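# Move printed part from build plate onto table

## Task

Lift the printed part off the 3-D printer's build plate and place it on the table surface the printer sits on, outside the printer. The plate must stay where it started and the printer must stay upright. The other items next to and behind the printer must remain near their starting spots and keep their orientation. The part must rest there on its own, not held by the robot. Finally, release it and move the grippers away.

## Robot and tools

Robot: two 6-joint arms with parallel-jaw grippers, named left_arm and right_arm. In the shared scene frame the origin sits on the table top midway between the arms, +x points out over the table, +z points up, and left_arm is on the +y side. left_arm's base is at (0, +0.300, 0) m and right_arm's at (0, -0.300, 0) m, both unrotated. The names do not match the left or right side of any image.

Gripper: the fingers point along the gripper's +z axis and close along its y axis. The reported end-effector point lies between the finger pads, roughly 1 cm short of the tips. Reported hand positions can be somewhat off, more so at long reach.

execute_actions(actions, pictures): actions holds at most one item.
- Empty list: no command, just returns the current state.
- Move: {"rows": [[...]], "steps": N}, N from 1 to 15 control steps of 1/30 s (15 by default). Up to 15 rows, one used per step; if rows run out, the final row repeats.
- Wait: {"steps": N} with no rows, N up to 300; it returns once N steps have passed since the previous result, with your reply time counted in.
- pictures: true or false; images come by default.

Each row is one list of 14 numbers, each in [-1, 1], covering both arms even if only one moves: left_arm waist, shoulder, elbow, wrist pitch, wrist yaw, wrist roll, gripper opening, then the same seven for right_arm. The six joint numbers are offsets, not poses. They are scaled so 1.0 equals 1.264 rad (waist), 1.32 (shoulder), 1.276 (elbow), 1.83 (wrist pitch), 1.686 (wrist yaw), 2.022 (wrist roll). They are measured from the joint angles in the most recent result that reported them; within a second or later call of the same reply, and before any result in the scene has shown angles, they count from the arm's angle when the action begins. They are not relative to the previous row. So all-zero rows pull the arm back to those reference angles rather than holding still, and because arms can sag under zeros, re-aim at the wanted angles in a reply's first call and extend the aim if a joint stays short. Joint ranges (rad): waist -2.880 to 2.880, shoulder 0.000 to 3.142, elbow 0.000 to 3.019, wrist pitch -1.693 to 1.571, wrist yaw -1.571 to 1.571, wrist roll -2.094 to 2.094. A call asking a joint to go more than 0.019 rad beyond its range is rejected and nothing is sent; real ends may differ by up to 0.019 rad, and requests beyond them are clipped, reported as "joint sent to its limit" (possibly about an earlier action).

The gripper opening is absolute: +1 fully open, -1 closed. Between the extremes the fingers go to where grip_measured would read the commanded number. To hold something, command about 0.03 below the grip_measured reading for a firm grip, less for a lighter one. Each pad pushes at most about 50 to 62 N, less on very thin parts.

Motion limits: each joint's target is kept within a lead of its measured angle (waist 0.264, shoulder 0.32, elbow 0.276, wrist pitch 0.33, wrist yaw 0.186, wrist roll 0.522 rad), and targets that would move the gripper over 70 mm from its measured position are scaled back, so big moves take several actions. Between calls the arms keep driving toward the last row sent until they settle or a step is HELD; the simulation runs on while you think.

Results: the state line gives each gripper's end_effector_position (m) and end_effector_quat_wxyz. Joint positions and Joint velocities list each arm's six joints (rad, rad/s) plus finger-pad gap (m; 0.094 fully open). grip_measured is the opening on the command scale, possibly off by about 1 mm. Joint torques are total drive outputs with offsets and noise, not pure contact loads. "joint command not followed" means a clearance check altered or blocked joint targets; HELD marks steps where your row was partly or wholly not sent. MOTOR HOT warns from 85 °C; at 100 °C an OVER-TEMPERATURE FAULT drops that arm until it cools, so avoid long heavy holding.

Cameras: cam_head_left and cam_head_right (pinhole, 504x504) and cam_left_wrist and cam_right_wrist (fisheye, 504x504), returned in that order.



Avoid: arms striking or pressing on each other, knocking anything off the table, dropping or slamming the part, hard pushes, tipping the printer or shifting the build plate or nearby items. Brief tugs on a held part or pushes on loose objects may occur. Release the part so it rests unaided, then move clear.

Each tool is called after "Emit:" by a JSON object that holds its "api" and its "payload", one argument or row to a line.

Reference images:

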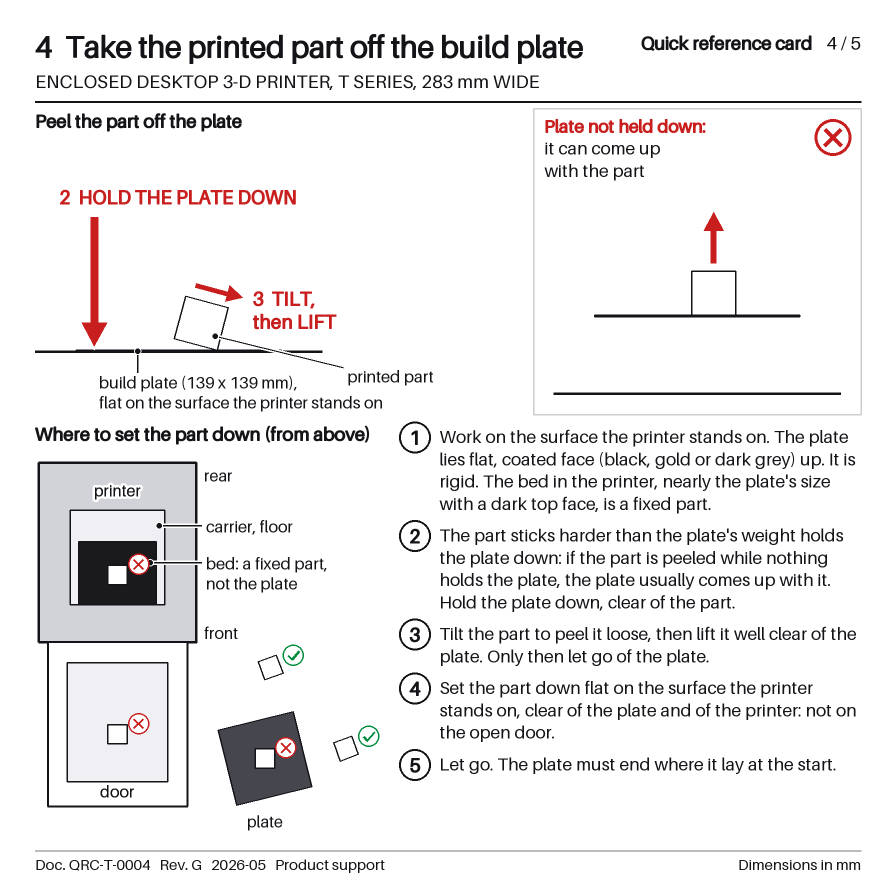

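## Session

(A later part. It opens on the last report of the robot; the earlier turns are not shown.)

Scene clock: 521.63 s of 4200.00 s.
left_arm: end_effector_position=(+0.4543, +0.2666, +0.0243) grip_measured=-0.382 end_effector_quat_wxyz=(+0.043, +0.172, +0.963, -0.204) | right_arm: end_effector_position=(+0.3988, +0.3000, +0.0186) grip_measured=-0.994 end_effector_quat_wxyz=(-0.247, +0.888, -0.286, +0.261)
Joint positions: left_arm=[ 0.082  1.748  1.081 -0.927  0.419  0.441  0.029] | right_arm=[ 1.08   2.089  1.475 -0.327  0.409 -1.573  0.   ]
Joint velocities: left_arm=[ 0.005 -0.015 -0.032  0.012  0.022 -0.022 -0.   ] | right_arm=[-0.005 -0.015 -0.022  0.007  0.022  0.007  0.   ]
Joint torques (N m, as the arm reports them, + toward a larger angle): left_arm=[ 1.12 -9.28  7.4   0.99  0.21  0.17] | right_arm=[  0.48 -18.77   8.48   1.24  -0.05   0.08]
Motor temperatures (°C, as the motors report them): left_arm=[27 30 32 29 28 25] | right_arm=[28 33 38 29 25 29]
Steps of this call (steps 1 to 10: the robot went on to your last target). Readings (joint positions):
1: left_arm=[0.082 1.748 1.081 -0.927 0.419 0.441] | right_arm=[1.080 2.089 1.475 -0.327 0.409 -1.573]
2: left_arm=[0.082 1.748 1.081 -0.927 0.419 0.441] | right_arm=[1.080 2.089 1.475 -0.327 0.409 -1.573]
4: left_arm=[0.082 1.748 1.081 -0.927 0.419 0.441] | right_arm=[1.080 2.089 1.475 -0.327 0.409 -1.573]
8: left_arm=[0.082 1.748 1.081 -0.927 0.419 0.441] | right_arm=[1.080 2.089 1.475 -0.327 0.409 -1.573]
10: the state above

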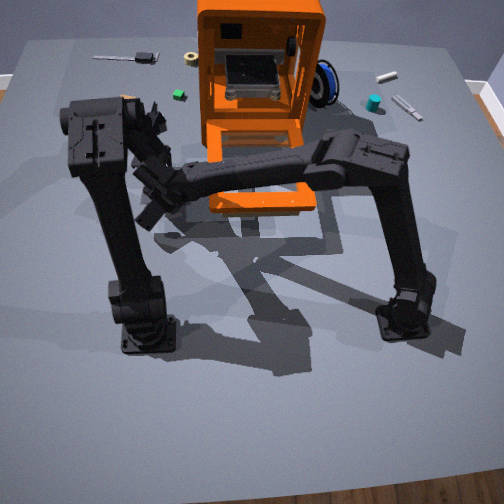

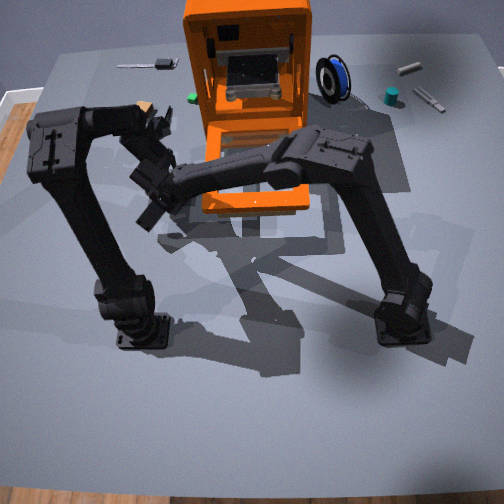

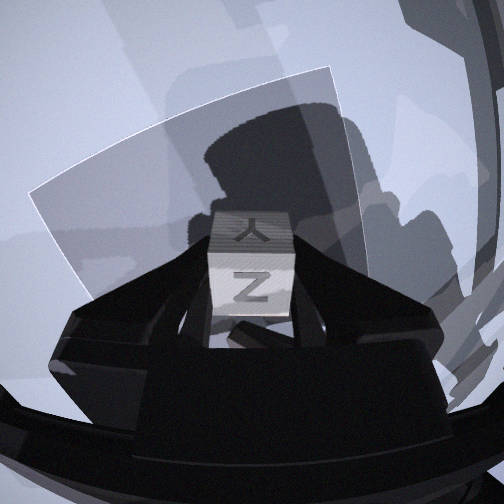

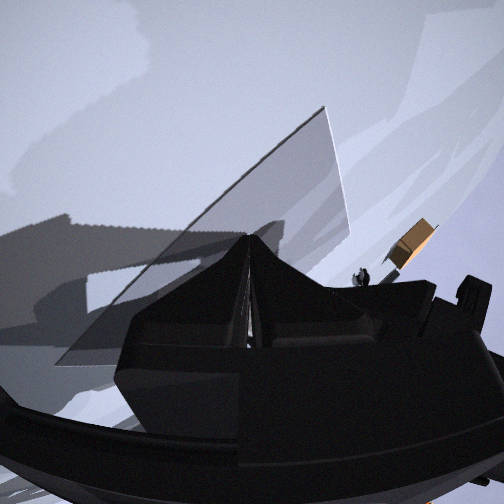

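Emit:
{"api": "execute_actions", "payload": {
  "actions": []
}}

Scene clock: 538.57 s of 4200.00 s.
left_arm: end_effector_position=(+0.4543, +0.2666, +0.0243) grip_measured=-0.382 end_effector_quat_wxyz=(+0.043, +0.172, +0.963, -0.204) | right_arm: end_effector_position=(+0.3988, +0.3000, +0.0186) grip_measured=-0.994 end_effector_quat_wxyz=(-0.247, +0.888, -0.286, +0.261)
Joint positions: left_arm=[ 0.082  1.748  1.081 -0.927  0.419  0.441  0.029] | right_arm=[ 1.08   2.089  1.475 -0.327  0.409 -1.573  0.   ]
Joint velocities: left_arm=[ 0.005 -0.005 -0.022  0.007 -0.051 -0.022  0.   ] | right_arm=[-0.005 -0.005  0.002  0.002 -0.007 -0.022  0.001]
Joint torques (N m, as the arm reports them, + toward a larger angle): left_arm=[ 1.09 -9.23  7.38  0.99  0.21  0.17] | right_arm=[  0.59 -18.83   8.47   1.12  -0.05   0.08]
Motor temperatures (°C, as the motors report them): left_arm=[27 30 32 29 28 25] | right_arm=[28 32 38 29 25 29]
Steps of this call (steps 1 to 15: the robot went on to your last target; steps 16 to 90: nothing new was sent; then 13.93 s passed at rest). Readings (joint positions):
1: left_arm=[0.082 1.748 1.081 -0.927 0.419 0.441] | right_arm=[1.080 2.089 1.475 -0.327 0.409 -1.573]
2: left_arm=[0.082 1.748 1.081 -0.927 0.419 0.441] | right_arm=[1.080 2.089 1.475 -0.327 0.409 -1.573]
4: left_arm=[0.082 1.748 1.081 -0.927 0.419 0.441] | right_arm=[1.080 2.089 1.475 -0.327 0.409 -1.573]
8: left_arm=[0.082 1.748 1.081 -0.927 0.419 0.441] | right_arm=[1.080 2.089 1.475 -0.327 0.409 -1.573]
90: the state above
All arms were judged still, so your last target was given up. Only a new action makes them travel on or press farther. Fingers that are still opening or closing keep moving.

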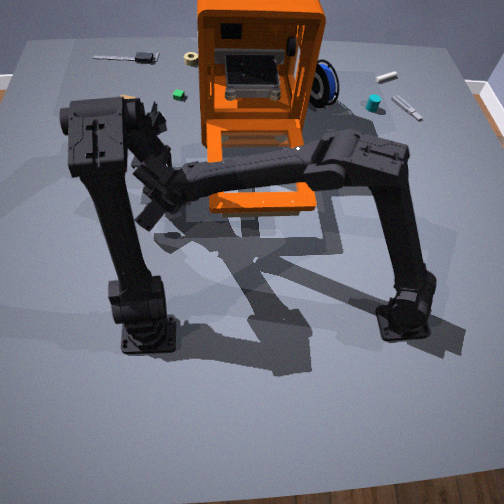

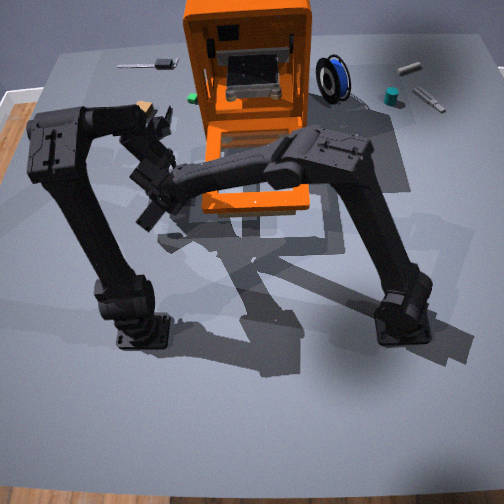

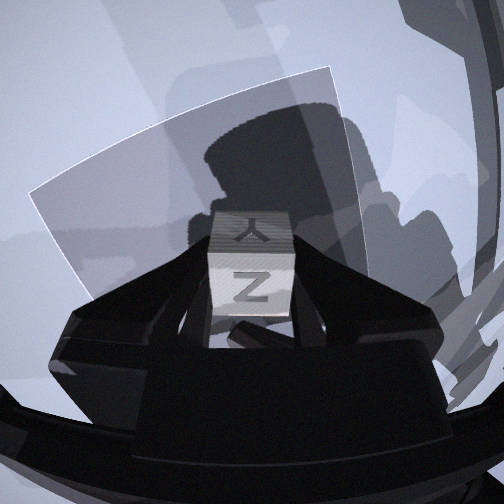

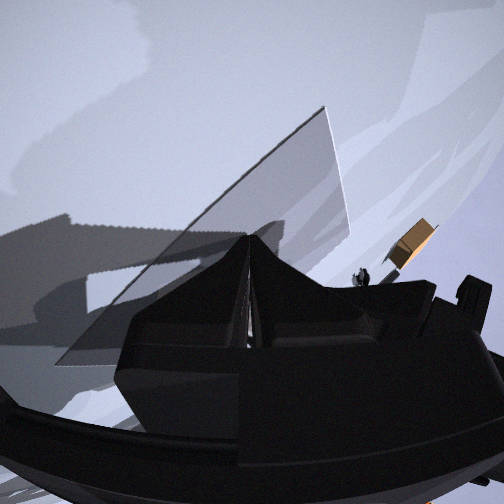

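Emit:
{"api": "execute_actions", "payload": {
  "actions": [
    {"rows":[[0.002,0.033,0,0.003,0,0.004,-0.42,0,0.05,-0.004,-0.002,-0.002,0,-1],[0.002,0.033,0,0.003,0,0.004,-0.42,0,0.055,-0.007,-0.003,-0.003,0,-1],[0.002,0.033,0,0.003,0,0.004,-0.42,0,0.06,-0.01,-0.004,-0.004,0,-1],[0.002,0.033,0,0.003,0,0.004,-0.42,0,0.066,-0.012,-0.004,-0.004,0,-1],[0.002,0.033,0,0.003,0,0.004,-0.42,0,0.066,-0.012,-0.004,-0.004,0,-1],[0.002,0.033,0,0.003,0,0.004,-0.42,0,0.066,-0.012,-0.004,-0.004,0,-1],[0.002,0.025,0.003,0.003,0,0.004,-0.42,0,0.066,-0.012,-0.004,-0.004,0,-1],[0.002,0.015,0.006,0.002,0,0.004,-0.42,0,0.066,-0.012,-0.004,-0.004,0,-1],[0.002,0.005,0.01,0.001,0,0.004,-0.42,0,0.066,-0.012,-0.004,-0.004,0,-1],[0.002,-0.005,0.014,0,0,0.004,-0.42,0,0.066,-0.012,-0.004,-0.004,0,-1],[0.002,-0.015,0.016,-0.002,0,0.004,-0.42,0,0.066,-0.012,-0.004,-0.004,0,-1],[0.002,-0.025,0.016,-0.005,0,0.004,-0.42,0,0.066,-0.012,-0.004,-0.004,0,-1]],"steps":15}
  ]
}}

Scene clock: 546.90 s of 4200.00 s.
left_arm: end_effector_position=(+0.4553, +0.2668, +0.0283) grip_measured=-0.382 end_effector_quat_wxyz=(+0.047, +0.173, +0.963, -0.202) | right_arm: end_effector_position=(+0.3987, +0.2998, +0.0173) grip_measured=-0.994 end_effector_quat_wxyz=(-0.246, +0.888, -0.286, +0.261)
Joint positions: left_arm=[ 0.082  1.738  1.081 -0.927  0.418  0.441  0.029] | right_arm=[ 1.08   2.091  1.475 -0.327  0.409 -1.573  0.   ]
Joint velocities: left_arm=[-0.005 -0.044  0.012  0.002 -0.022 -0.022  0.   ] | right_arm=[-0.015 -0.005 -0.012 -0.017  0.007 -0.007 -0.   ]
Joint torques (N m, as the arm reports them, + toward a larger angle): left_arm=[  1.04 -14.91   9.1    0.43   0.26   0.17] | right_arm=[  0.55 -16.16   7.18   0.79  -0.15   0.08]
Motor temperatures (°C, as the motors report them): left_arm=[27 30 32 29 28 25] | right_arm=[28 32 38 29 25 29]
Steps of this call (steps 1 to 90: nothing new was sent; then 4.83 s passed at rest; steps 91 to 105: all 15 steps of this action). Readings (joint positions):
91: left_arm=[0.082 1.748 1.081 -0.927 0.419 0.441] | right_arm=[1.080 2.089 1.475 -0.327 0.409 -1.573]
92: left_arm=[0.082 1.748 1.081 -0.927 0.419 0.441] | right_arm=[1.080 2.090 1.475 -0.327 0.409 -1.573]
94: left_arm=[0.082 1.748 1.081 -0.927 0.419 0.441] | right_arm=[1.080 2.091 1.475 -0.327 0.409 -1.573]
98: left_arm=[0.082 1.747 1.081 -0.927 0.419 0.441] | right_arm=[1.080 2.091 1.475 -0.327 0.409 -1.573]
105: the state above

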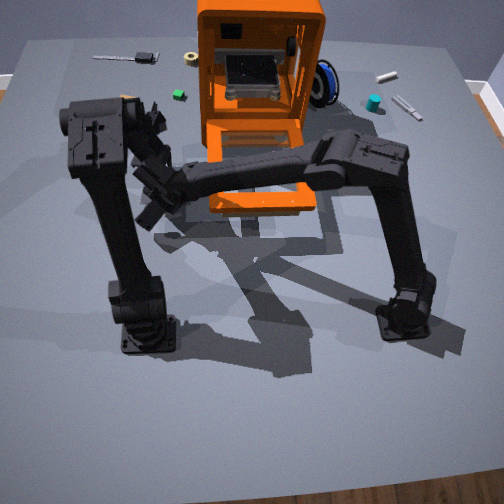

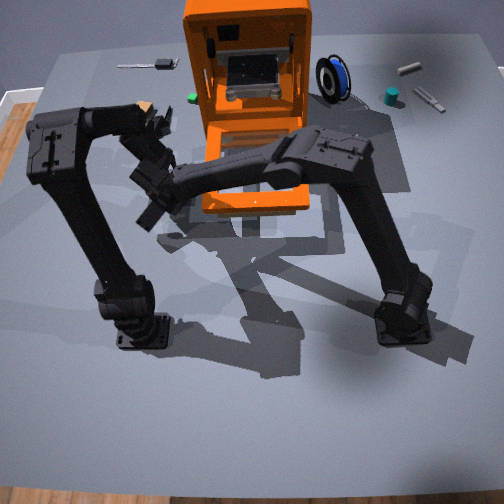

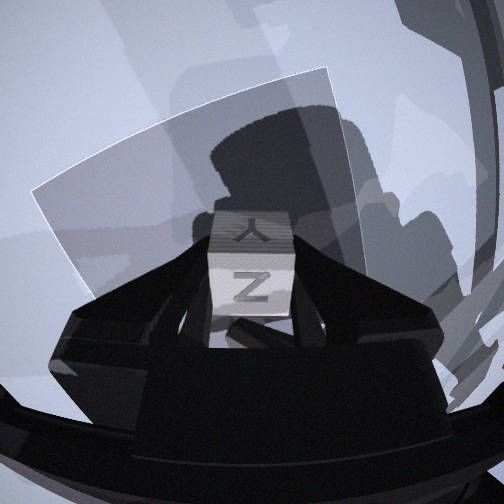

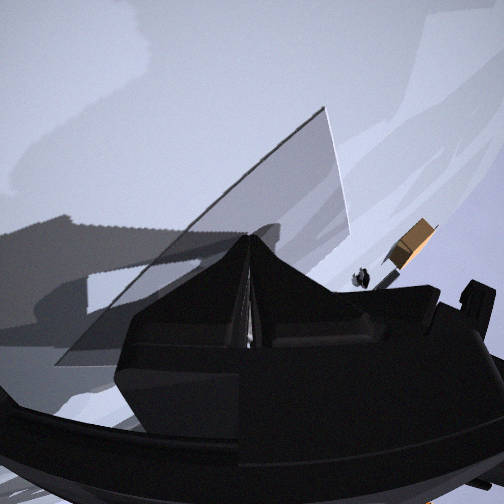

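Emit:
{"api": "execute_actions", "payload": {
  "actions": [
    {"rows":[[0.002,-0.02,0.016,-0.007,0,0.004,-0.42,0,0.064,-0.012,-0.004,-0.004,0,-1],[0.002,-0.024,0.016,-0.011,0,0.004,-0.42,0,0.064,-0.012,-0.004,-0.004,0,-1],[0.002,-0.028,0.016,-0.015,0,0.004,-0.42,0,0.064,-0.012,-0.004,-0.004,0,-1],[0.002,-0.032,0.016,-0.019,0,0.004,-0.42,0,0.064,-0.012,-0.004,-0.004,0,-1],[0.002,-0.036,0.016,-0.023,0,0.004,-0.42,0,0.064,-0.012,-0.004,-0.004,0,-1],[0.002,-0.04,0.016,-0.027,0,0.004,-0.42,0,0.064,-0.012,-0.004,-0.004,0,-1],[0.002,-0.044,0.016,-0.031,0,0.004,-0.42,0,0.064,-0.012,-0.004,-0.004,0,-1]],"steps":15}
  ]
}}

Scene clock: 554.60 s of 4200.00 s.
left_arm: end_effector_position=(+0.4494, +0.2664, +0.0518) grip_measured=-0.382 end_effector_quat_wxyz=(+0.051, +0.174, +0.963, -0.201) | right_arm: end_effector_position=(+0.3987, +0.2998, +0.0173) grip_measured=-0.994 end_effector_quat_wxyz=(-0.246, +0.888, -0.286, +0.261)
Joint positions: left_arm=[ 0.082  1.683  1.081 -0.974  0.418  0.441  0.029] | right_arm=[ 1.08   2.091  1.475 -0.327  0.409 -1.573  0.   ]
Joint velocities: left_arm=[-0.024 -0.005 -0.022  0.017  0.022 -0.007 -0.   ] | right_arm=[-0.005 -0.015 -0.002  0.007 -0.022 -0.037 -0.001]
Joint torques (N m, as the arm reports them, + toward a larger angle): left_arm=[  1.15 -12.8    9.43   0.45   0.22   0.17] | right_arm=[  0.65 -16.29   7.2    0.79  -0.14   0.08]
Motor temperatures (°C, as the motors report them): left_arm=[27 31 32 29 28 25] | right_arm=[28 32 37 29 25 29]
Steps of this call (steps 1 to 30: the robot went on to your last target; steps 31 to 90: nothing new was sent; then 4.20 s passed at rest; steps 91 to 105: all 15 steps of this action). Readings (joint positions):
91: left_arm=[0.082 1.725 1.081 -0.928 0.418 0.441] | right_arm=[1.080 2.091 1.475 -0.327 0.409 -1.573]
92: left_arm=[0.082 1.725 1.081 -0.930 0.418 0.441] | right_arm=[1.080 2.091 1.475 -0.327 0.409 -1.573]
94: left_arm=[0.082 1.722 1.081 -0.940 0.418 0.441] | right_arm=[1.080 2.091 1.475 -0.327 0.409 -1.573]
98: left_arm=[0.082 1.704 1.081 -0.967 0.418 0.441] | right_arm=[1.080 2.091 1.475 -0.327 0.409 -1.573]
105: the state above

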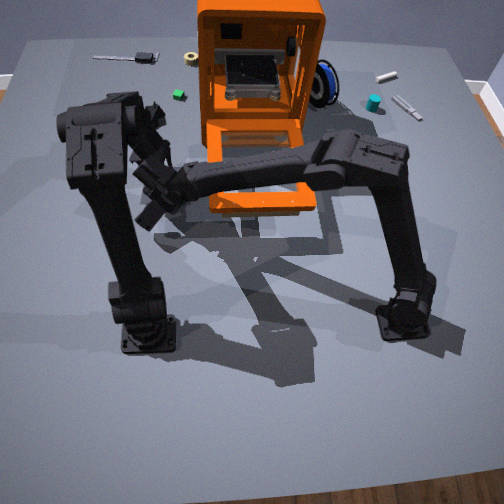

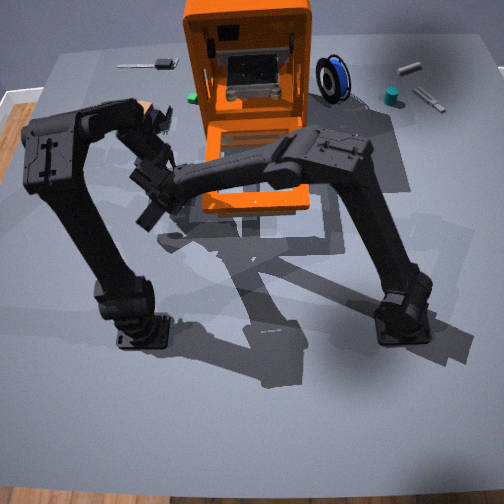

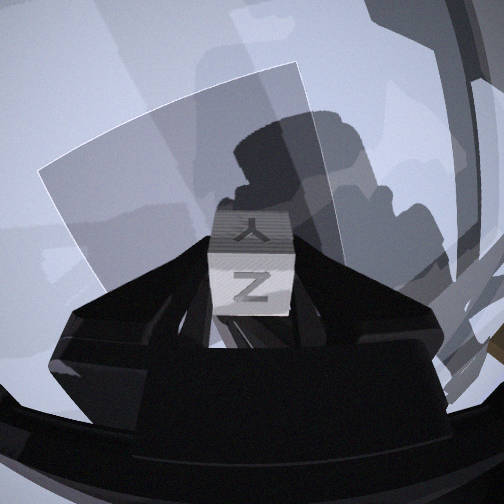

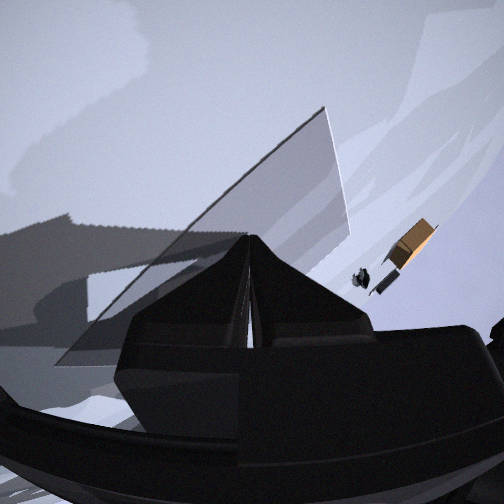

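Emit:
{"api": "execute_actions", "payload": {
  "actions": [
    {"rows":[[0.004,-0.005,0.016,-0.006,-0.008,0.004,-0.42,0,0.064,-0.012,-0.004,-0.004,0,-1],[0.008,-0.009,0.016,-0.008,-0.02,0.004,-0.42,0,0.064,-0.012,-0.004,-0.004,0,-1],[0.014,-0.013,0.016,-0.01,-0.038,0.004,-0.42,0,0.064,-0.012,-0.004,-0.004,0,-1],[0.021,-0.017,0.016,-0.012,-0.058,0.004,-0.42,0,0.056,-0.01,-0.004,-0.004,0,-1],[0.029,-0.021,0.016,-0.014,-0.08,0.004,-0.42,0,0.048,-0.007,-0.003,-0.003,0,-1],[0.038,-0.025,0.016,-0.016,-0.102,0.004,-0.42,0,0.04,-0.004,-0.002,-0.002,0,-1],[0.048,-0.029,0.016,-0.018,-0.124,0.004,-0.42,0,0.032,-0.001,-0.001,-0.001,0,-1],[0.059,-0.032,0.016,-0.02,-0.146,0.004,-0.42,0,0.024,0.002,0,0,0,-1],[0.07,-0.034,0.016,-0.022,-0.168,0.004,-0.42,0,0.016,0.005,0,0,0,-1],[0.082,-0.036,0.016,-0.024,-0.19,0.004,-0.42,0,0.008,0.008,0,0,0,-1],[0.094,-0.036,0.016,-0.026,-0.21,0.004,-0.42,0,0,0.011,0,0,0,-1],[0.106,-0.036,0.016,-0.026,-0.228,0.004,-0.42,0,-0.008,0.014,0,0,0,-1],[0.118,-0.036,0.016,-0.026,-0.24,0.004,-0.42,0,-0.016,0.016,0,0,0,-1],[0.128,-0.036,0.016,-0.026,-0.248,0.004,-0.42,0,-0.024,0.018,0,0,0,-1],[0.136,-0.036,0.016,-0.026,-0.251,0.004,-0.42,0,-0.03,0.02,0,0,0,-1]],"steps":15}
  ]
}}

Scene clock: 580.73 s of 4200.00 s.
left_arm: end_effector_position=(+0.4295, +0.3938, +0.0548) grip_measured=-0.382 end_effector_quat_wxyz=(+0.001, +0.111, +0.994, -0.003) | right_arm: end_effector_position=(+0.3993, +0.3008, +0.0247) grip_measured=-0.994 end_effector_quat_wxyz=(-0.251, +0.886, -0.287, +0.262)
Joint positions: left_arm=[ 0.218  1.641  1.081 -1.011  0.006  0.441  0.029] | right_arm=[ 1.08   2.08   1.475 -0.327  0.41  -1.573  0.   ]
Joint velocities: left_arm=[ 0.542 -0.034  0.027 -0.002 -0.242  0.022  0.001] | right_arm=[ 0.005 -0.093 -0.002 -0.002  0.037 -0.007  0.   ]
Joint torques (N m, as the arm reports them, + toward a larger angle): left_arm=[  0.84 -12.27   9.63   0.42  -0.07   0.13] | right_arm=[  0.55 -23.39  10.62   1.1    0.09   0.07]
Motor temperatures (°C, as the motors report them): left_arm=[27 31 33 29 28 25] | right_arm=[28 32 37 29 25 29]
Steps of this call (steps 1 to 15: the robot went on to your last target; steps 16 to 90: nothing new was sent; then 22.63 s passed at rest; steps 91 to 105: all 15 steps of this action). Readings (joint positions):
91: left_arm=[0.082 1.683 1.081 -0.975 0.414 0.441] | right_arm=[1.080 2.091 1.475 -0.327 0.409 -1.573]
92: left_arm=[0.082 1.683 1.081 -0.976 0.401 0.441] | right_arm=[1.080 2.091 1.475 -0.327 0.409 -1.573]
94: left_arm=[0.082 1.682 1.081 -0.980 0.350 0.441] | right_arm=[1.080 2.091 1.475 -0.327 0.409 -1.573]
98: left_arm=[0.102 1.670 1.081 -0.995 0.209 0.441] | right_arm=[1.080 2.089 1.475 -0.327 0.410 -1.573]
105: the state above

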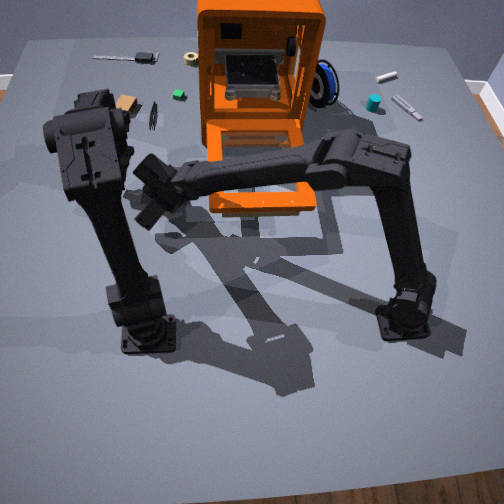

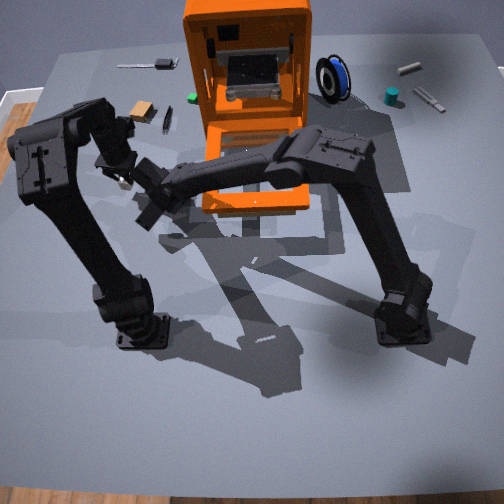

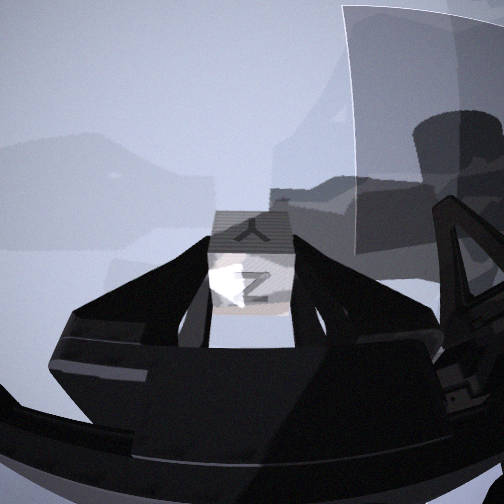

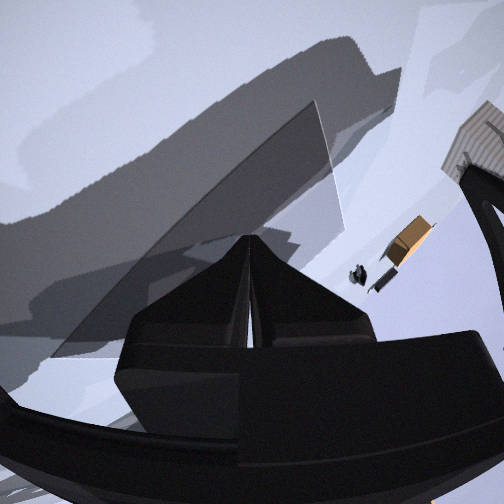

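Emit:
{"api": "execute_actions", "payload": {
  "actions": [
    {"rows":[[0.034,-0.003,0.016,-0.003,-0.006,0.004,-0.42,0,-0.03,0.016,0,0,0,-1],[0.042,-0.003,0.016,-0.003,-0.006,0.004,-0.42,0,-0.042,0.012,-0.003,0,0,-1],[0.052,-0.003,0.016,-0.003,-0.006,0.004,-0.42,0,-0.058,0.004,-0.007,0,0,-1],[0.063,-0.003,0.016,-0.003,-0.006,0.004,-0.42,0,-0.078,-0.008,-0.013,0,0,-1],[0.074,0,0.016,0,-0.006,0.004,-0.42,0,-0.1,-0.022,-0.02,0,0,-1],[0.085,0.005,0.016,0.005,-0.006,0.004,-0.42,0,-0.125,-0.038,-0.028,0,0,-1],[0.095,0.011,0.016,0.01,-0.006,0.004,-0.42,0,-0.15,-0.055,-0.036,0,0,-1],[0.104,0.017,0.016,0.015,-0.006,0.004,-0.42,0,-0.178,-0.073,-0.044,0,0,-1],[0.112,0.023,0.016,0.02,-0.006,0.004,-0.42,0,-0.206,-0.091,-0.053,0,0,-1],[0.118,0.029,0.016,0.025,-0.006,0.004,-0.42,0,-0.234,-0.109,-0.062,0,0,-1],[0.122,0.035,0.016,0.03,-0.006,0.004,-0.42,0,-0.262,-0.127,-0.071,0,0,-1],[0.124,0.041,0.016,0.034,-0.006,0.004,-0.42,0,-0.29,-0.145,-0.08,0,0,-1],[0.124,0.047,0.016,0.038,-0.006,0.004,-0.42,0,-0.318,-0.163,-0.089,0,0,-1],[0.124,0.052,0.016,0.042,-0.006,0.004,-0.42,0,-0.346,-0.181,-0.098,0,0,-1],[0.124,0.056,0.016,0.045,-0.006,0.004,-0.42,0,-0.37,-0.197,-0.106,0,0,-1]],"steps":15}
  ]
}}

Emit:
{"api": "execute_actions", "payload": {
  "actions": [
    {"steps":15}
  ]
}}

Scene clock: 596.93 s of 4200.00 s.
left_arm: end_effector_position=(+0.4198, +0.4660, +0.0409) grip_measured=-0.381 end_effector_quat_wxyz=(+0.011, +0.032, +0.999, +0.007) | right_arm: end_effector_position=(+0.3561, +0.2200, +0.1823) grip_measured=-0.994 end_effector_quat_wxyz=(-0.283, +0.874, -0.291, +0.268)
Joint positions: left_arm=[ 0.376  1.674  1.081 -0.952 -0.004  0.441  0.029] | right_arm=[ 1.08   1.656  1.271 -0.477  0.41  -1.573  0.   ]
Joint velocities: left_arm=[ 0.083  0.259  0.022  0.188  0.022  0.007 -0.003] | right_arm=[ 0.005 -1.382 -0.515 -0.432  0.007  0.022  0.   ]
Joint torques (N m, as the arm reports them, + toward a larger angle): left_arm=[  0.28 -10.26   9.49   1.22  -0.03   0.13] | right_arm=[  0.72 -15.91   8.18   0.64   0.09   0.1 ]
Motor temperatures (°C, as the motors report them): left_arm=[27 31 33 29 28 25] | right_arm=[28 33 39 29 25 29]
Steps of this call (steps 1 to 30: the robot went on to your last target; steps 31 to 90: nothing new was sent; then 12.70 s passed at rest; steps 91 to 105: all 15 steps of this action). Readings (joint positions):
91: left_arm=[0.262 1.640 1.081 -1.012 -0.004 0.441] | right_arm=[1.080 2.040 1.475 -0.327 0.410 -1.573]
92: left_arm=[0.262 1.640 1.081 -1.012 -0.004 0.441] | right_arm=[1.080 2.040 1.475 -0.327 0.410 -1.573]
94: left_arm=[0.264 1.640 1.081 -1.012 -0.004 0.441] | right_arm=[1.080 2.033 1.474 -0.330 0.410 -1.573]
98: left_arm=[0.294 1.641 1.081 -1.007 -0.004 0.441] | right_arm=[1.080 1.956 1.421 -0.368 0.410 -1.573]
105: the state above

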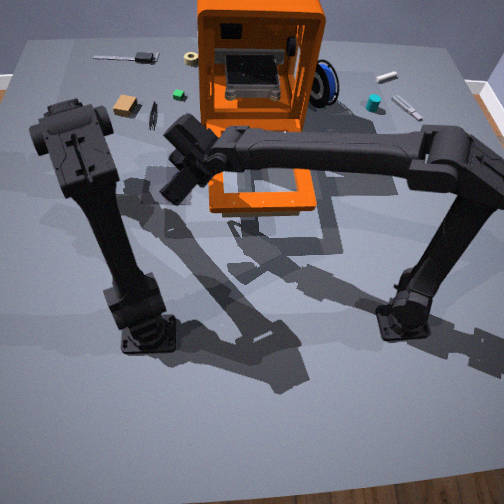

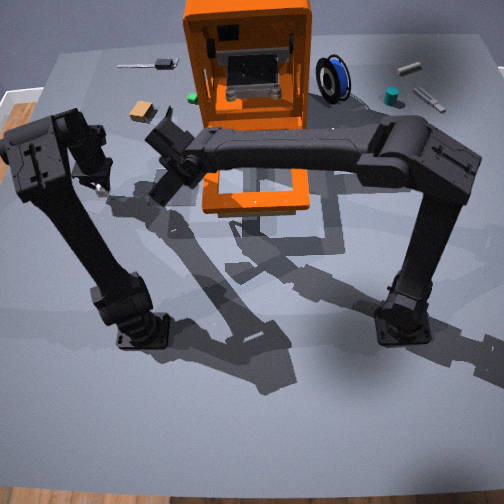

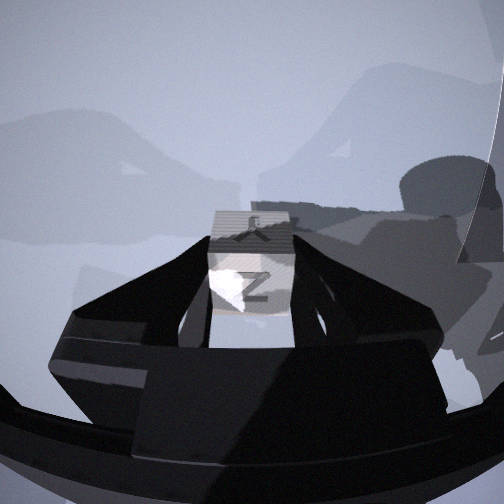

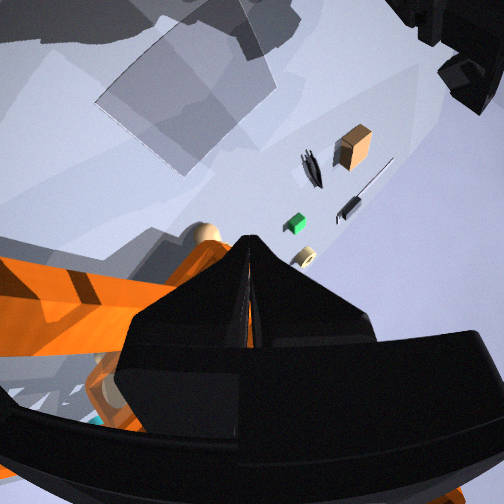

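Scene clock: 597.43 s of 4200.00 s.
left_arm: end_effector_position=(+0.4195, +0.4669, +0.0271) grip_measured=-0.381 end_effector_quat_wxyz=(+0.002, +0.031, +0.999, +0.003) | right_arm: end_effector_position=(+0.3452, +0.1996, +0.2009) grip_measured=-0.994 end_effector_quat_wxyz=(-0.283, +0.874, -0.291, +0.268)
Joint positions: left_arm=[ 0.378  1.706  1.081 -0.939 -0.004  0.441  0.029] | right_arm=[ 1.08   1.581  1.229 -0.509  0.41  -1.573  0.   ]
Joint velocities: left_arm=[-0.015  0.015  0.022 -0.002 -0.051  0.037  0.001] | right_arm=[ 0.015  0.122 -0.076 -0.046 -0.051 -0.007 -0.   ]
Joint torques (N m, as the arm reports them, + toward a larger angle): left_arm=[  0.73 -12.25   9.22   1.18  -0.03   0.13] | right_arm=[  0.67 -16.38   9.46   0.85   0.1    0.08]
Motor temperatures (°C, as the motors report them): left_arm=[27 31 33 29 28 25] | right_arm=[28 33 39 29 25 29]
Steps of this call (steps 1 to 15: the robot went on to your last target). Readings (joint positions):
1: left_arm=[0.378 1.683 1.081 -0.946 -0.004 0.441] | right_arm=[1.080 1.613 1.255 -0.490 0.410 -1.573]
2: left_arm=[0.378 1.691 1.081 -0.943 -0.004 0.441] | right_arm=[1.080 1.576 1.245 -0.499 0.410 -1.573]
4: left_arm=[0.378 1.703 1.081 -0.940 -0.004 0.441] | right_arm=[1.080 1.530 1.243 -0.505 0.410 -1.573]
8: left_arm=[0.378 1.706 1.081 -0.940 -0.004 0.441] | right_arm=[1.080 1.521 1.243 -0.505 0.410 -1.573]
15: the state above

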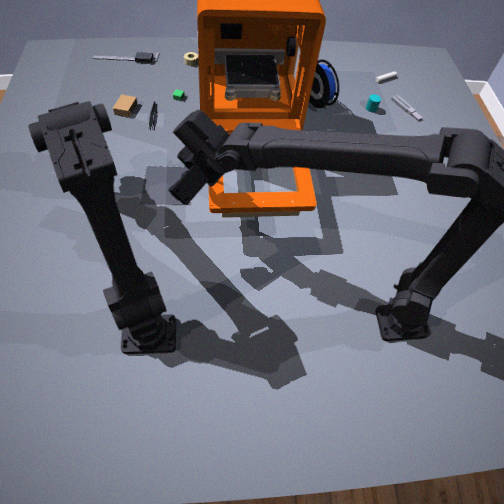

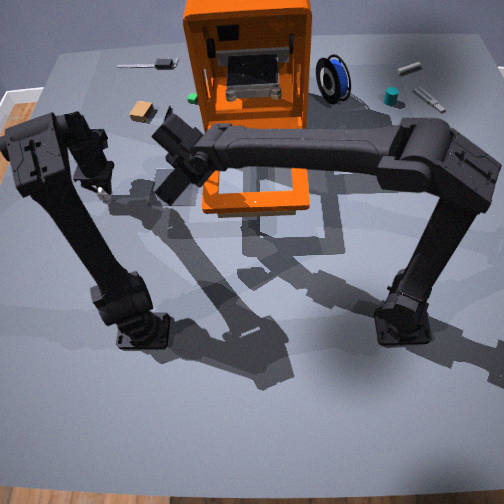

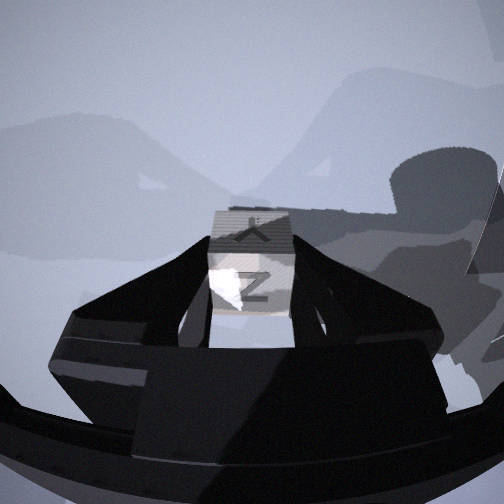

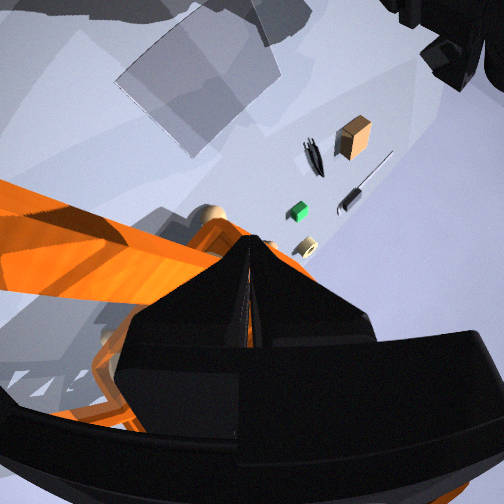

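Emit:
{"api": "execute_actions", "payload": {
  "actions": [
    {"rows":[[0,0.007,0.016,0.005,0,0.004,-0.42,0,-0.003,0,0,0,0,-1],[0,0.009,0.016,0.006,0,0.004,-0.42,0,-0.012,-0.006,-0.003,-0.005,0.02,-1],[0,0.011,0.016,0.007,0,0.004,-0.42,0,-0.026,-0.016,-0.008,-0.012,0.045,-1],[0,0.013,0.016,0.008,0,0.004,-0.42,0,-0.044,-0.029,-0.014,-0.02,0.075,-1],[0,0.015,0.016,0.009,0,0.004,-0.42,0,-0.066,-0.045,-0.022,-0.03,0.105,-1],[0,0.017,0.016,0.01,0,0.004,-0.42,0,-0.09,-0.062,-0.03,-0.04,0.135,-1],[0,0.019,0.016,0.011,0,0.004,-0.42,0,-0.114,-0.079,-0.038,-0.05,0.165,-1],[0,0.021,0.016,0.012,0,0.004,-0.42,0,-0.138,-0.096,-0.046,-0.06,0.195,-1],[0,0.022,0.016,0.013,0,0.004,-0.42,0,-0.162,-0.113,-0.054,-0.07,0.225,-1],[0,0.023,0.016,0.013,0,0.004,-0.42,0,-0.186,-0.13,-0.062,-0.08,0.255,-1],[0,0.024,0.016,0.013,0,0.004,-0.42,0,-0.21,-0.147,-0.07,-0.09,0.285,-1],[0,0.024,0.016,0.013,0,0.004,-0.42,0,-0.232,-0.163,-0.078,-0.1,0.315,-1],[0,0.024,0.016,0.013,0,0.004,-0.42,0,-0.252,-0.177,-0.085,-0.108,0.345,-1],[0,0.024,0.016,0.013,0,0.004,-0.42,0,-0.268,-0.188,-0.091,-0.115,0.37,-1],[0,0.024,0.016,0.013,0,0.004,-0.42,0,-0.28,-0.196,-0.095,-0.12,0.39,-1]],"steps":15}
  ],
  "pictures": false
}}

Emit:
{"api": "execute_actions", "payload": {
  "actions": [
    {"steps":12}
  ]
}}

Scene clock: 608.37 s of 4200.00 s.
left_arm: end_effector_position=(+0.4214, +0.4676, +0.0225) grip_measured=-0.381 end_effector_quat_wxyz=(+0.003, +0.031, +0.999, +0.004) | right_arm: end_effector_position=(+0.2640, +0.1132, +0.2409) grip_measured=-0.994 end_effector_quat_wxyz=(-0.343, +0.790, -0.500, +0.092)
Joint positions: left_arm=[ 0.378  1.717  1.081 -0.926 -0.004  0.441  0.029] | right_arm=[ 1.08   1.235  1.012 -0.651  0.221 -1.013  0.   ]
Joint velocities: left_arm=[ 0.005  0.024  0.012  0.012 -0.051 -0.051  0.   ] | right_arm=[-0.005 -0.943 -0.383 -0.335 -0.271  1.487 -0.001]
Joint torques (N m, as the arm reports them, + toward a larger angle): left_arm=[  0.92 -11.23   9.24   1.25  -0.05   0.13] | right_arm=[ 0.4  -8.17  9.12  0.75 -0.12  0.13]
Motor temperatures (°C, as the motors report them): left_arm=[27 31 33 29 28 25] | right_arm=[28 32 39 29 25 29]
Steps of this call (steps 1 to 15: the robot went on to your last target; steps 16 to 90: nothing new was sent; then 7.43 s passed at rest; steps 91 to 105: all 15 steps of this action). Readings (joint positions):
91: left_arm=[0.378 1.706 1.081 -0.939 -0.004 0.441] | right_arm=[1.080 1.586 1.226 -0.511 0.410 -1.573]
92: left_arm=[0.378 1.706 1.081 -0.939 -0.004 0.441] | right_arm=[1.080 1.585 1.226 -0.511 0.408 -1.568]
94: left_arm=[0.378 1.706 1.081 -0.938 -0.004 0.441] | right_arm=[1.080 1.576 1.219 -0.513 0.390 -1.533]
98: left_arm=[0.378 1.707 1.081 -0.932 -0.004 0.441] | right_arm=[1.080 1.491 1.151 -0.551 0.327 -1.381]
105: the state above

Scene clock: 608.77 s of 4200.00 s.
left_arm: end_effector_position=(+0.4212, +0.4675, +0.0218) grip_measured=-0.381 end_effector_quat_wxyz=(+0.002, +0.031, +0.999, +0.003) | right_arm: end_effector_position=(+0.2563, +0.1018, +0.2406) grip_measured=-0.994 end_effector_quat_wxyz=(-0.346, +0.737, -0.578, +0.053)
Joint positions: left_arm=[ 0.378  1.719  1.081 -0.926 -0.004  0.441  0.029] | right_arm=[ 1.08   1.2    0.988 -0.67   0.212 -0.807  0.   ]
Joint velocities: left_arm=[-0.015  0.005  0.002  0.012 -0.022 -0.066  0.001] | right_arm=[-0.005  0.083 -0.022 -0.027  0.066  0.066 -0.001]
Joint torques (N m, as the arm reports them, + toward a larger angle): left_arm=[  0.92 -10.93   9.29   1.23  -0.05   0.13] | right_arm=[ 0.73 -9.72  9.52  0.68 -0.17  0.18]
Motor temperatures (°C, as the motors report them): left_arm=[27 31 33 29 28 25] | right_arm=[28 32 39 29 25 29]
Steps of this call (steps 1 to 12: the robot went on to your last target). Readings (joint positions):
1: left_arm=[0.378 1.718 1.081 -0.926 -0.004 0.441] | right_arm=[1.080 1.207 1.002 -0.660 0.215 -0.968]
2: left_arm=[0.378 1.719 1.081 -0.926 -0.004 0.441] | right_arm=[1.080 1.186 0.996 -0.666 0.213 -0.933]
4: left_arm=[0.378 1.719 1.081 -0.926 -0.004 0.441] | right_arm=[1.080 1.168 0.994 -0.670 0.212 -0.882]
8: left_arm=[0.378 1.719 1.081 -0.926 -0.004 0.441] | right_arm=[1.080 1.181 0.992 -0.670 0.212 -0.828]
12: the state above

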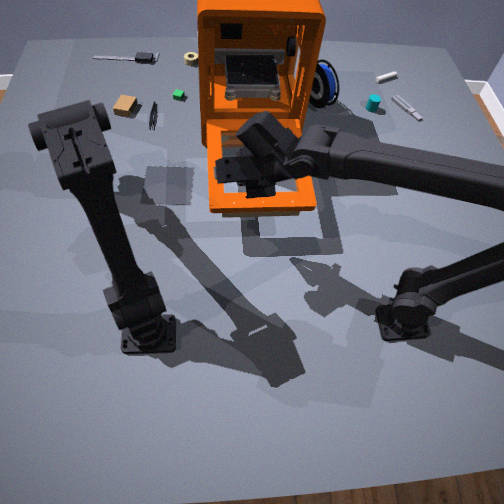

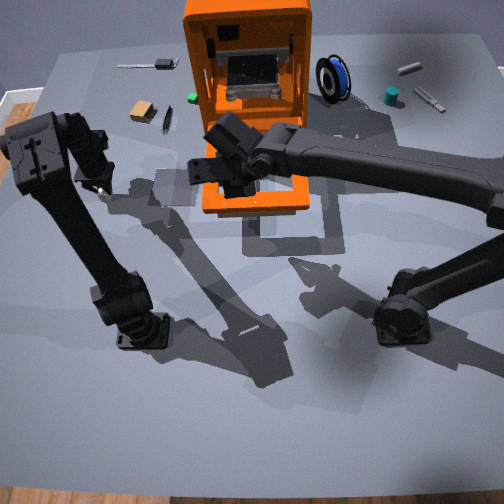

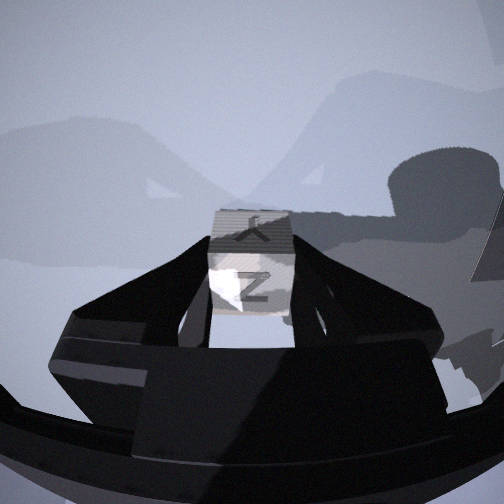

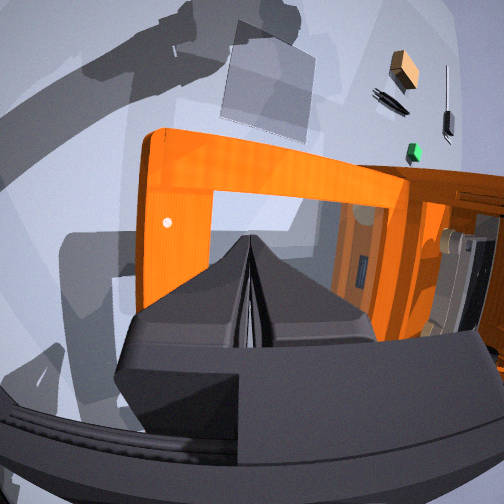

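Emit:
{"api": "execute_actions", "payload": {
  "actions": [
    {"rows":[[0,0.016,0.016,0.008,0,0.004,-0.42,-0.003,0.003,0,0,-0.003,0.01,-1],[0,0.018,0.016,0.008,0,0.004,-0.42,-0.01,-0.006,-0.006,-0.001,-0.008,0.025,-1],[0,0.02,0.016,0.008,0,0.004,-0.42,-0.022,-0.02,-0.014,-0.002,-0.016,0.045,-1],[0,0.022,0.016,0.009,0,0.004,-0.42,-0.038,-0.038,-0.025,-0.003,-0.026,0.07,-1],[0,0.024,0.016,0.009,0,0.004,-0.42,-0.056,-0.06,-0.038,-0.004,-0.036,0.095,-1],[0,0.026,0.016,0.01,0,0.004,-0.42,-0.076,-0.082,-0.051,-0.005,-0.046,0.12,-1],[0,0.027,0.016,0.01,0,0.004,-0.42,-0.096,-0.104,-0.064,-0.006,-0.056,0.145,-1],[0,0.027,0.016,0.01,0,0.004,-0.42,-0.116,-0.126,-0.077,-0.007,-0.066,0.17,-1],[0,0.027,0.016,0.01,0,0.004,-0.42,-0.136,-0.148,-0.09,-0.008,-0.076,0.195,-1],[0,0.027,0.016,0.01,0,0.004,-0.42,-0.156,-0.17,-0.103,-0.009,-0.086,0.22,-1],[0,0.027,0.016,0.01,0,0.004,-0.42,-0.176,-0.192,-0.116,-0.01,-0.096,0.245,-1],[0,0.027,0.016,0.01,0,0.004,-0.42,-0.196,-0.214,-0.129,-0.011,-0.106,0.27,-1],[0,0.027,0.016,0.01,0,0.004,-0.42,-0.214,-0.234,-0.141,-0.012,-0.115,0.295,-1],[0,0.027,0.016,0.01,0,0.004,-0.42,-0.23,-0.25,-0.151,-0.013,-0.122,0.315,-1],[0,0.027,0.016,0.01,0,0.004,-0.42,-0.24,-0.26,-0.158,-0.014,-0.126,0.33,-1]],"steps":15}
  ],
  "pictures": false
}}

Scene clock: 623.27 s of 4200.00 s.
left_arm: end_effector_position=(+0.4223, +0.4680, +0.0192) grip_measured=-0.381 end_effector_quat_wxyz=(+0.003, +0.031, +0.999, +0.004) | right_arm: end_effector_position=(+0.2769, -0.0169, +0.2760) grip_measured=-0.994 end_effector_quat_wxyz=(+0.393, -0.488, +0.774, +0.089)
Joint positions: left_arm=[ 0.378  1.725  1.081 -0.919 -0.004  0.441  0.029] | right_arm=[ 0.804  0.881  0.819 -0.679  0.014 -0.327  0.   ]
Joint velocities: left_arm=[ 0.005  0.005 -0.017 -0.007  0.007 -0.066 -0.001] | right_arm=[-0.63  -0.874 -0.315 -0.051 -0.271  1.165 -0.001]
Joint torques (N m, as the arm reports them, + toward a larger angle): left_arm=[  0.92 -10.29   9.21   1.25  -0.05   0.13] | right_arm=[ 1.49 -4.64  9.33  0.8  -0.29  0.09]
Motor temperatures (°C, as the motors report them): left_arm=[27 31 33 29 28 25] | right_arm=[28 31 39 29 25 29]
Steps of this call (steps 1 to 30: the robot went on to your last target; steps 31 to 90: nothing new was sent; then 11.00 s passed at rest; steps 91 to 105: all 15 steps of this action). Readings (joint positions):
91: left_arm=[0.378 1.719 1.081 -0.926 -0.004 0.441] | right_arm=[1.080 1.203 0.986 -0.671 0.212 -0.792]
92: left_arm=[0.378 1.719 1.081 -0.925 -0.004 0.441] | right_arm=[1.080 1.203 0.986 -0.671 0.208 -0.788]
94: left_arm=[0.378 1.720 1.081 -0.923 -0.004 0.441] | right_arm=[1.074 1.196 0.981 -0.671 0.183 -0.759]
98: left_arm=[0.378 1.725 1.081 -0.919 -0.004 0.441] | right_arm=[1.008 1.119 0.926 -0.671 0.117 -0.634]
105: the state above

Emit:
{"api": "execute_actions", "payload": {
  "actions": [
    {"rows":[[0,0.016,0.016,0.003,0,0.004,-0.42,-0.025,-0.02,-0.025,0,-0.008,0.095,-1],[0,0.012,0.016,0.003,0,0.004,-0.38,-0.035,-0.026,-0.03,0,-0.008,0.105,-1],[0,0.008,0.016,0.003,0,0.004,-0.3,-0.05,-0.036,-0.037,0,-0.008,0.115,-1],[0,0.006,0.016,0.003,0,0.004,-0.2,-0.07,-0.048,-0.045,0,-0.008,0.125,-1],[0,0.004,0.016,0.003,0,0.004,-0.1,-0.095,-0.062,-0.054,0,-0.008,0.135,-1],[0,0.002,0.016,0.003,0,0.004,0,-0.122,-0.077,-0.064,0,-0.008,0.145,-1],[0,0,0.016,0.002,0,0.004,0.1,-0.15,-0.092,-0.074,0,-0.008,0.155,-1],[0,-0.004,0.016,0,0,0.004,0.2,-0.18,-0.107,-0.084,0,-0.008,0.162,-1],[0,-0.012,0.016,-0.004,0,0.004,0.2,-0.21,-0.122,-0.094,0,-0.008,0.162,-1],[0,-0.022,0.016,-0.01,0,0.004,0.2,-0.24,-0.137,-0.104,0,-0.008,0.162,-1],[0,-0.034,0.016,-0.018,0,0.004,0.2,-0.27,-0.152,-0.114,0,-0.008,0.162,-1],[0,-0.048,0.016,-0.027,0,0.004,0.2,-0.3,-0.167,-0.124,0,-0.008,0.162,-1],[0,-0.062,0.016,-0.036,0,0.004,0.2,-0.325,-0.18,-0.132,0,-0.008,0.162,-1],[0,-0.076,0.016,-0.045,0,0.004,0.2,-0.345,-0.19,-0.138,0,-0.008,0.162,-1],[0,-0.088,0.016,-0.053,0,0.004,0.2,-0.36,-0.198,-0.142,0,-0.008,0.162,-1]],"steps":15}
  ],
  "pictures": false
}}

Emit:
{"api": "execute_actions", "payload": {
  "actions": [
    {"steps":12}
  ]
}}

Scene clock: 633.53 s of 4200.00 s.
left_arm: end_effector_position=(+0.4137, +0.4645, +0.0402) grip_measured=+0.198 end_effector_quat_wxyz=(-0.001, +0.031, +1.000, +0.002) | right_arm: end_effector_position=(+0.3098, -0.1743, +0.2665) grip_measured=-0.994 end_effector_quat_wxyz=(+0.430, -0.182, +0.881, +0.079)
Joint positions: left_arm=[ 0.378  1.675  1.081 -0.977 -0.004  0.441  0.056] | right_arm=[ 0.388  0.641  0.659 -0.684  0.001 -0.02   0.   ]
Joint velocities: left_arm=[-0.005 -0.552  0.002 -0.432  0.007  0.051 -0.   ] | right_arm=[-0.864 -0.542 -0.232 -0.007  0.007  0.081  0.   ]
Joint torques (N m, as the arm reports them, + toward a larger angle): left_arm=[  0.88 -15.2    9.34   0.7   -0.04   0.13] | right_arm=[ 1.88 -2.09 10.04  1.83 -0.11  0.1 ]
Motor temperatures (°C, as the motors report them): left_arm=[27 31 33 29 28 25] | right_arm=[28 31 39 29 25 29]
Steps of this call (steps 1 to 30: the robot went on to your last target; steps 31 to 90: nothing new was sent; then 6.77 s passed at rest; steps 91 to 105: all 15 steps of this action). Readings (joint positions):
91: left_arm=[0.378 1.725 1.081 -0.919 -0.004 0.441] | right_arm=[0.771 0.852 0.794 -0.684 0.004 -0.147]
92: left_arm=[0.378 1.725 1.081 -0.919 -0.004 0.441] | right_arm=[0.771 0.852 0.794 -0.684 0.004 -0.143]
94: left_arm=[0.378 1.725 1.081 -0.919 -0.004 0.441] | right_arm=[0.764 0.848 0.789 -0.684 0.003 -0.126]
98: left_arm=[0.378 1.725 1.081 -0.919 -0.004 0.441] | right_arm=[0.668 0.797 0.744 -0.684 0.001 -0.072]
105: the state above

Scene clock: 633.93 s of 4200.00 s.
left_arm: end_effector_position=(+0.4127, +0.4641, +0.0763) grip_measured=+0.198 end_effector_quat_wxyz=(+0.025, +0.031, +0.999, +0.013) | right_arm: end_effector_position=(+0.3100, -0.1907, +0.2679) grip_measured=-0.994 end_effector_quat_wxyz=(+0.438, -0.155, +0.882, +0.073)
Joint positions: left_arm=[ 0.378  1.59   1.081 -1.006 -0.004  0.441  0.056] | right_arm=[ 0.341  0.613  0.647 -0.684  0.001 -0.008  0.   ]
Joint velocities: left_arm=[-0.015 -0.015  0.007  0.017 -0.022 -0.007  0.   ] | right_arm=[-0.005 -0.005  0.007 -0.012 -0.007 -0.037 -0.001]
Joint torques (N m, as the arm reports them, + toward a larger angle): left_arm=[ 0.95 -9.64  9.95  0.68 -0.05  0.13] | right_arm=[ 1.22 -1.87  9.76  1.71 -0.08  0.12]
Motor temperatures (°C, as the motors report them): left_arm=[27 31 33 29 28 25] | right_arm=[28 31 39 29 25 29]
Steps of this call (steps 1 to 12: the robot went on to your last target). Readings (joint positions):
1: left_arm=[0.378 1.657 1.081 -0.989 -0.004 0.441] | right_arm=[0.363 0.626 0.653 -0.684 0.001 -0.017]
2: left_arm=[0.378 1.638 1.081 -0.997 -0.004 0.441] | right_arm=[0.348 0.615 0.649 -0.684 0.001 -0.014]
4: left_arm=[0.378 1.607 1.081 -1.003 -0.004 0.441] | right_arm=[0.341 0.607 0.648 -0.684 0.001 -0.011]
8: left_arm=[0.378 1.588 1.081 -1.005 -0.004 0.441] | right_arm=[0.341 0.611 0.647 -0.684 0.001 -0.009]
12: the state above

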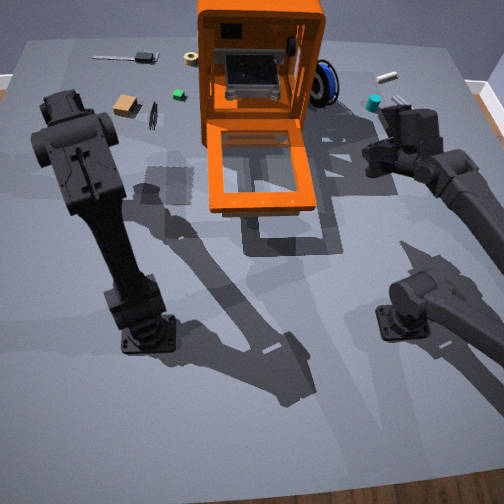

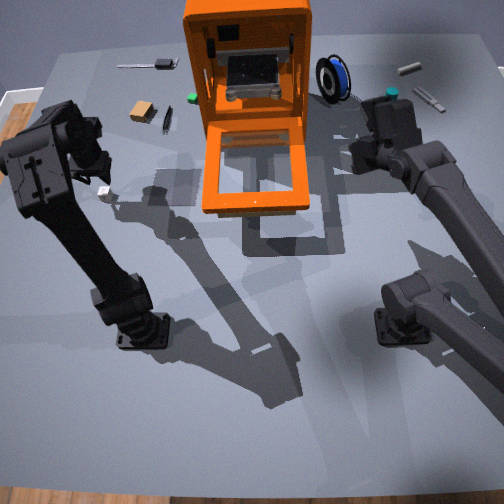

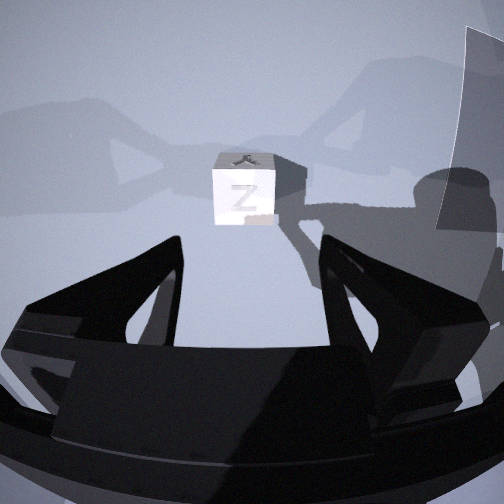

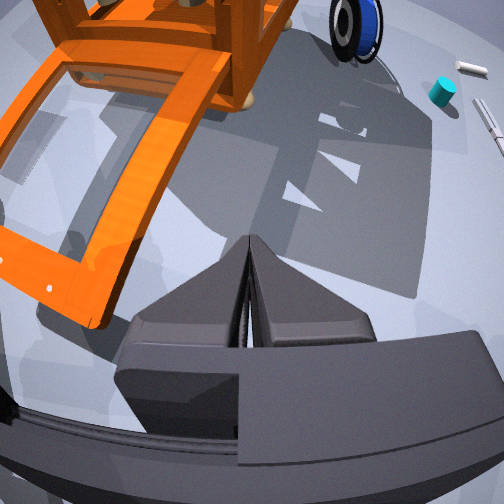

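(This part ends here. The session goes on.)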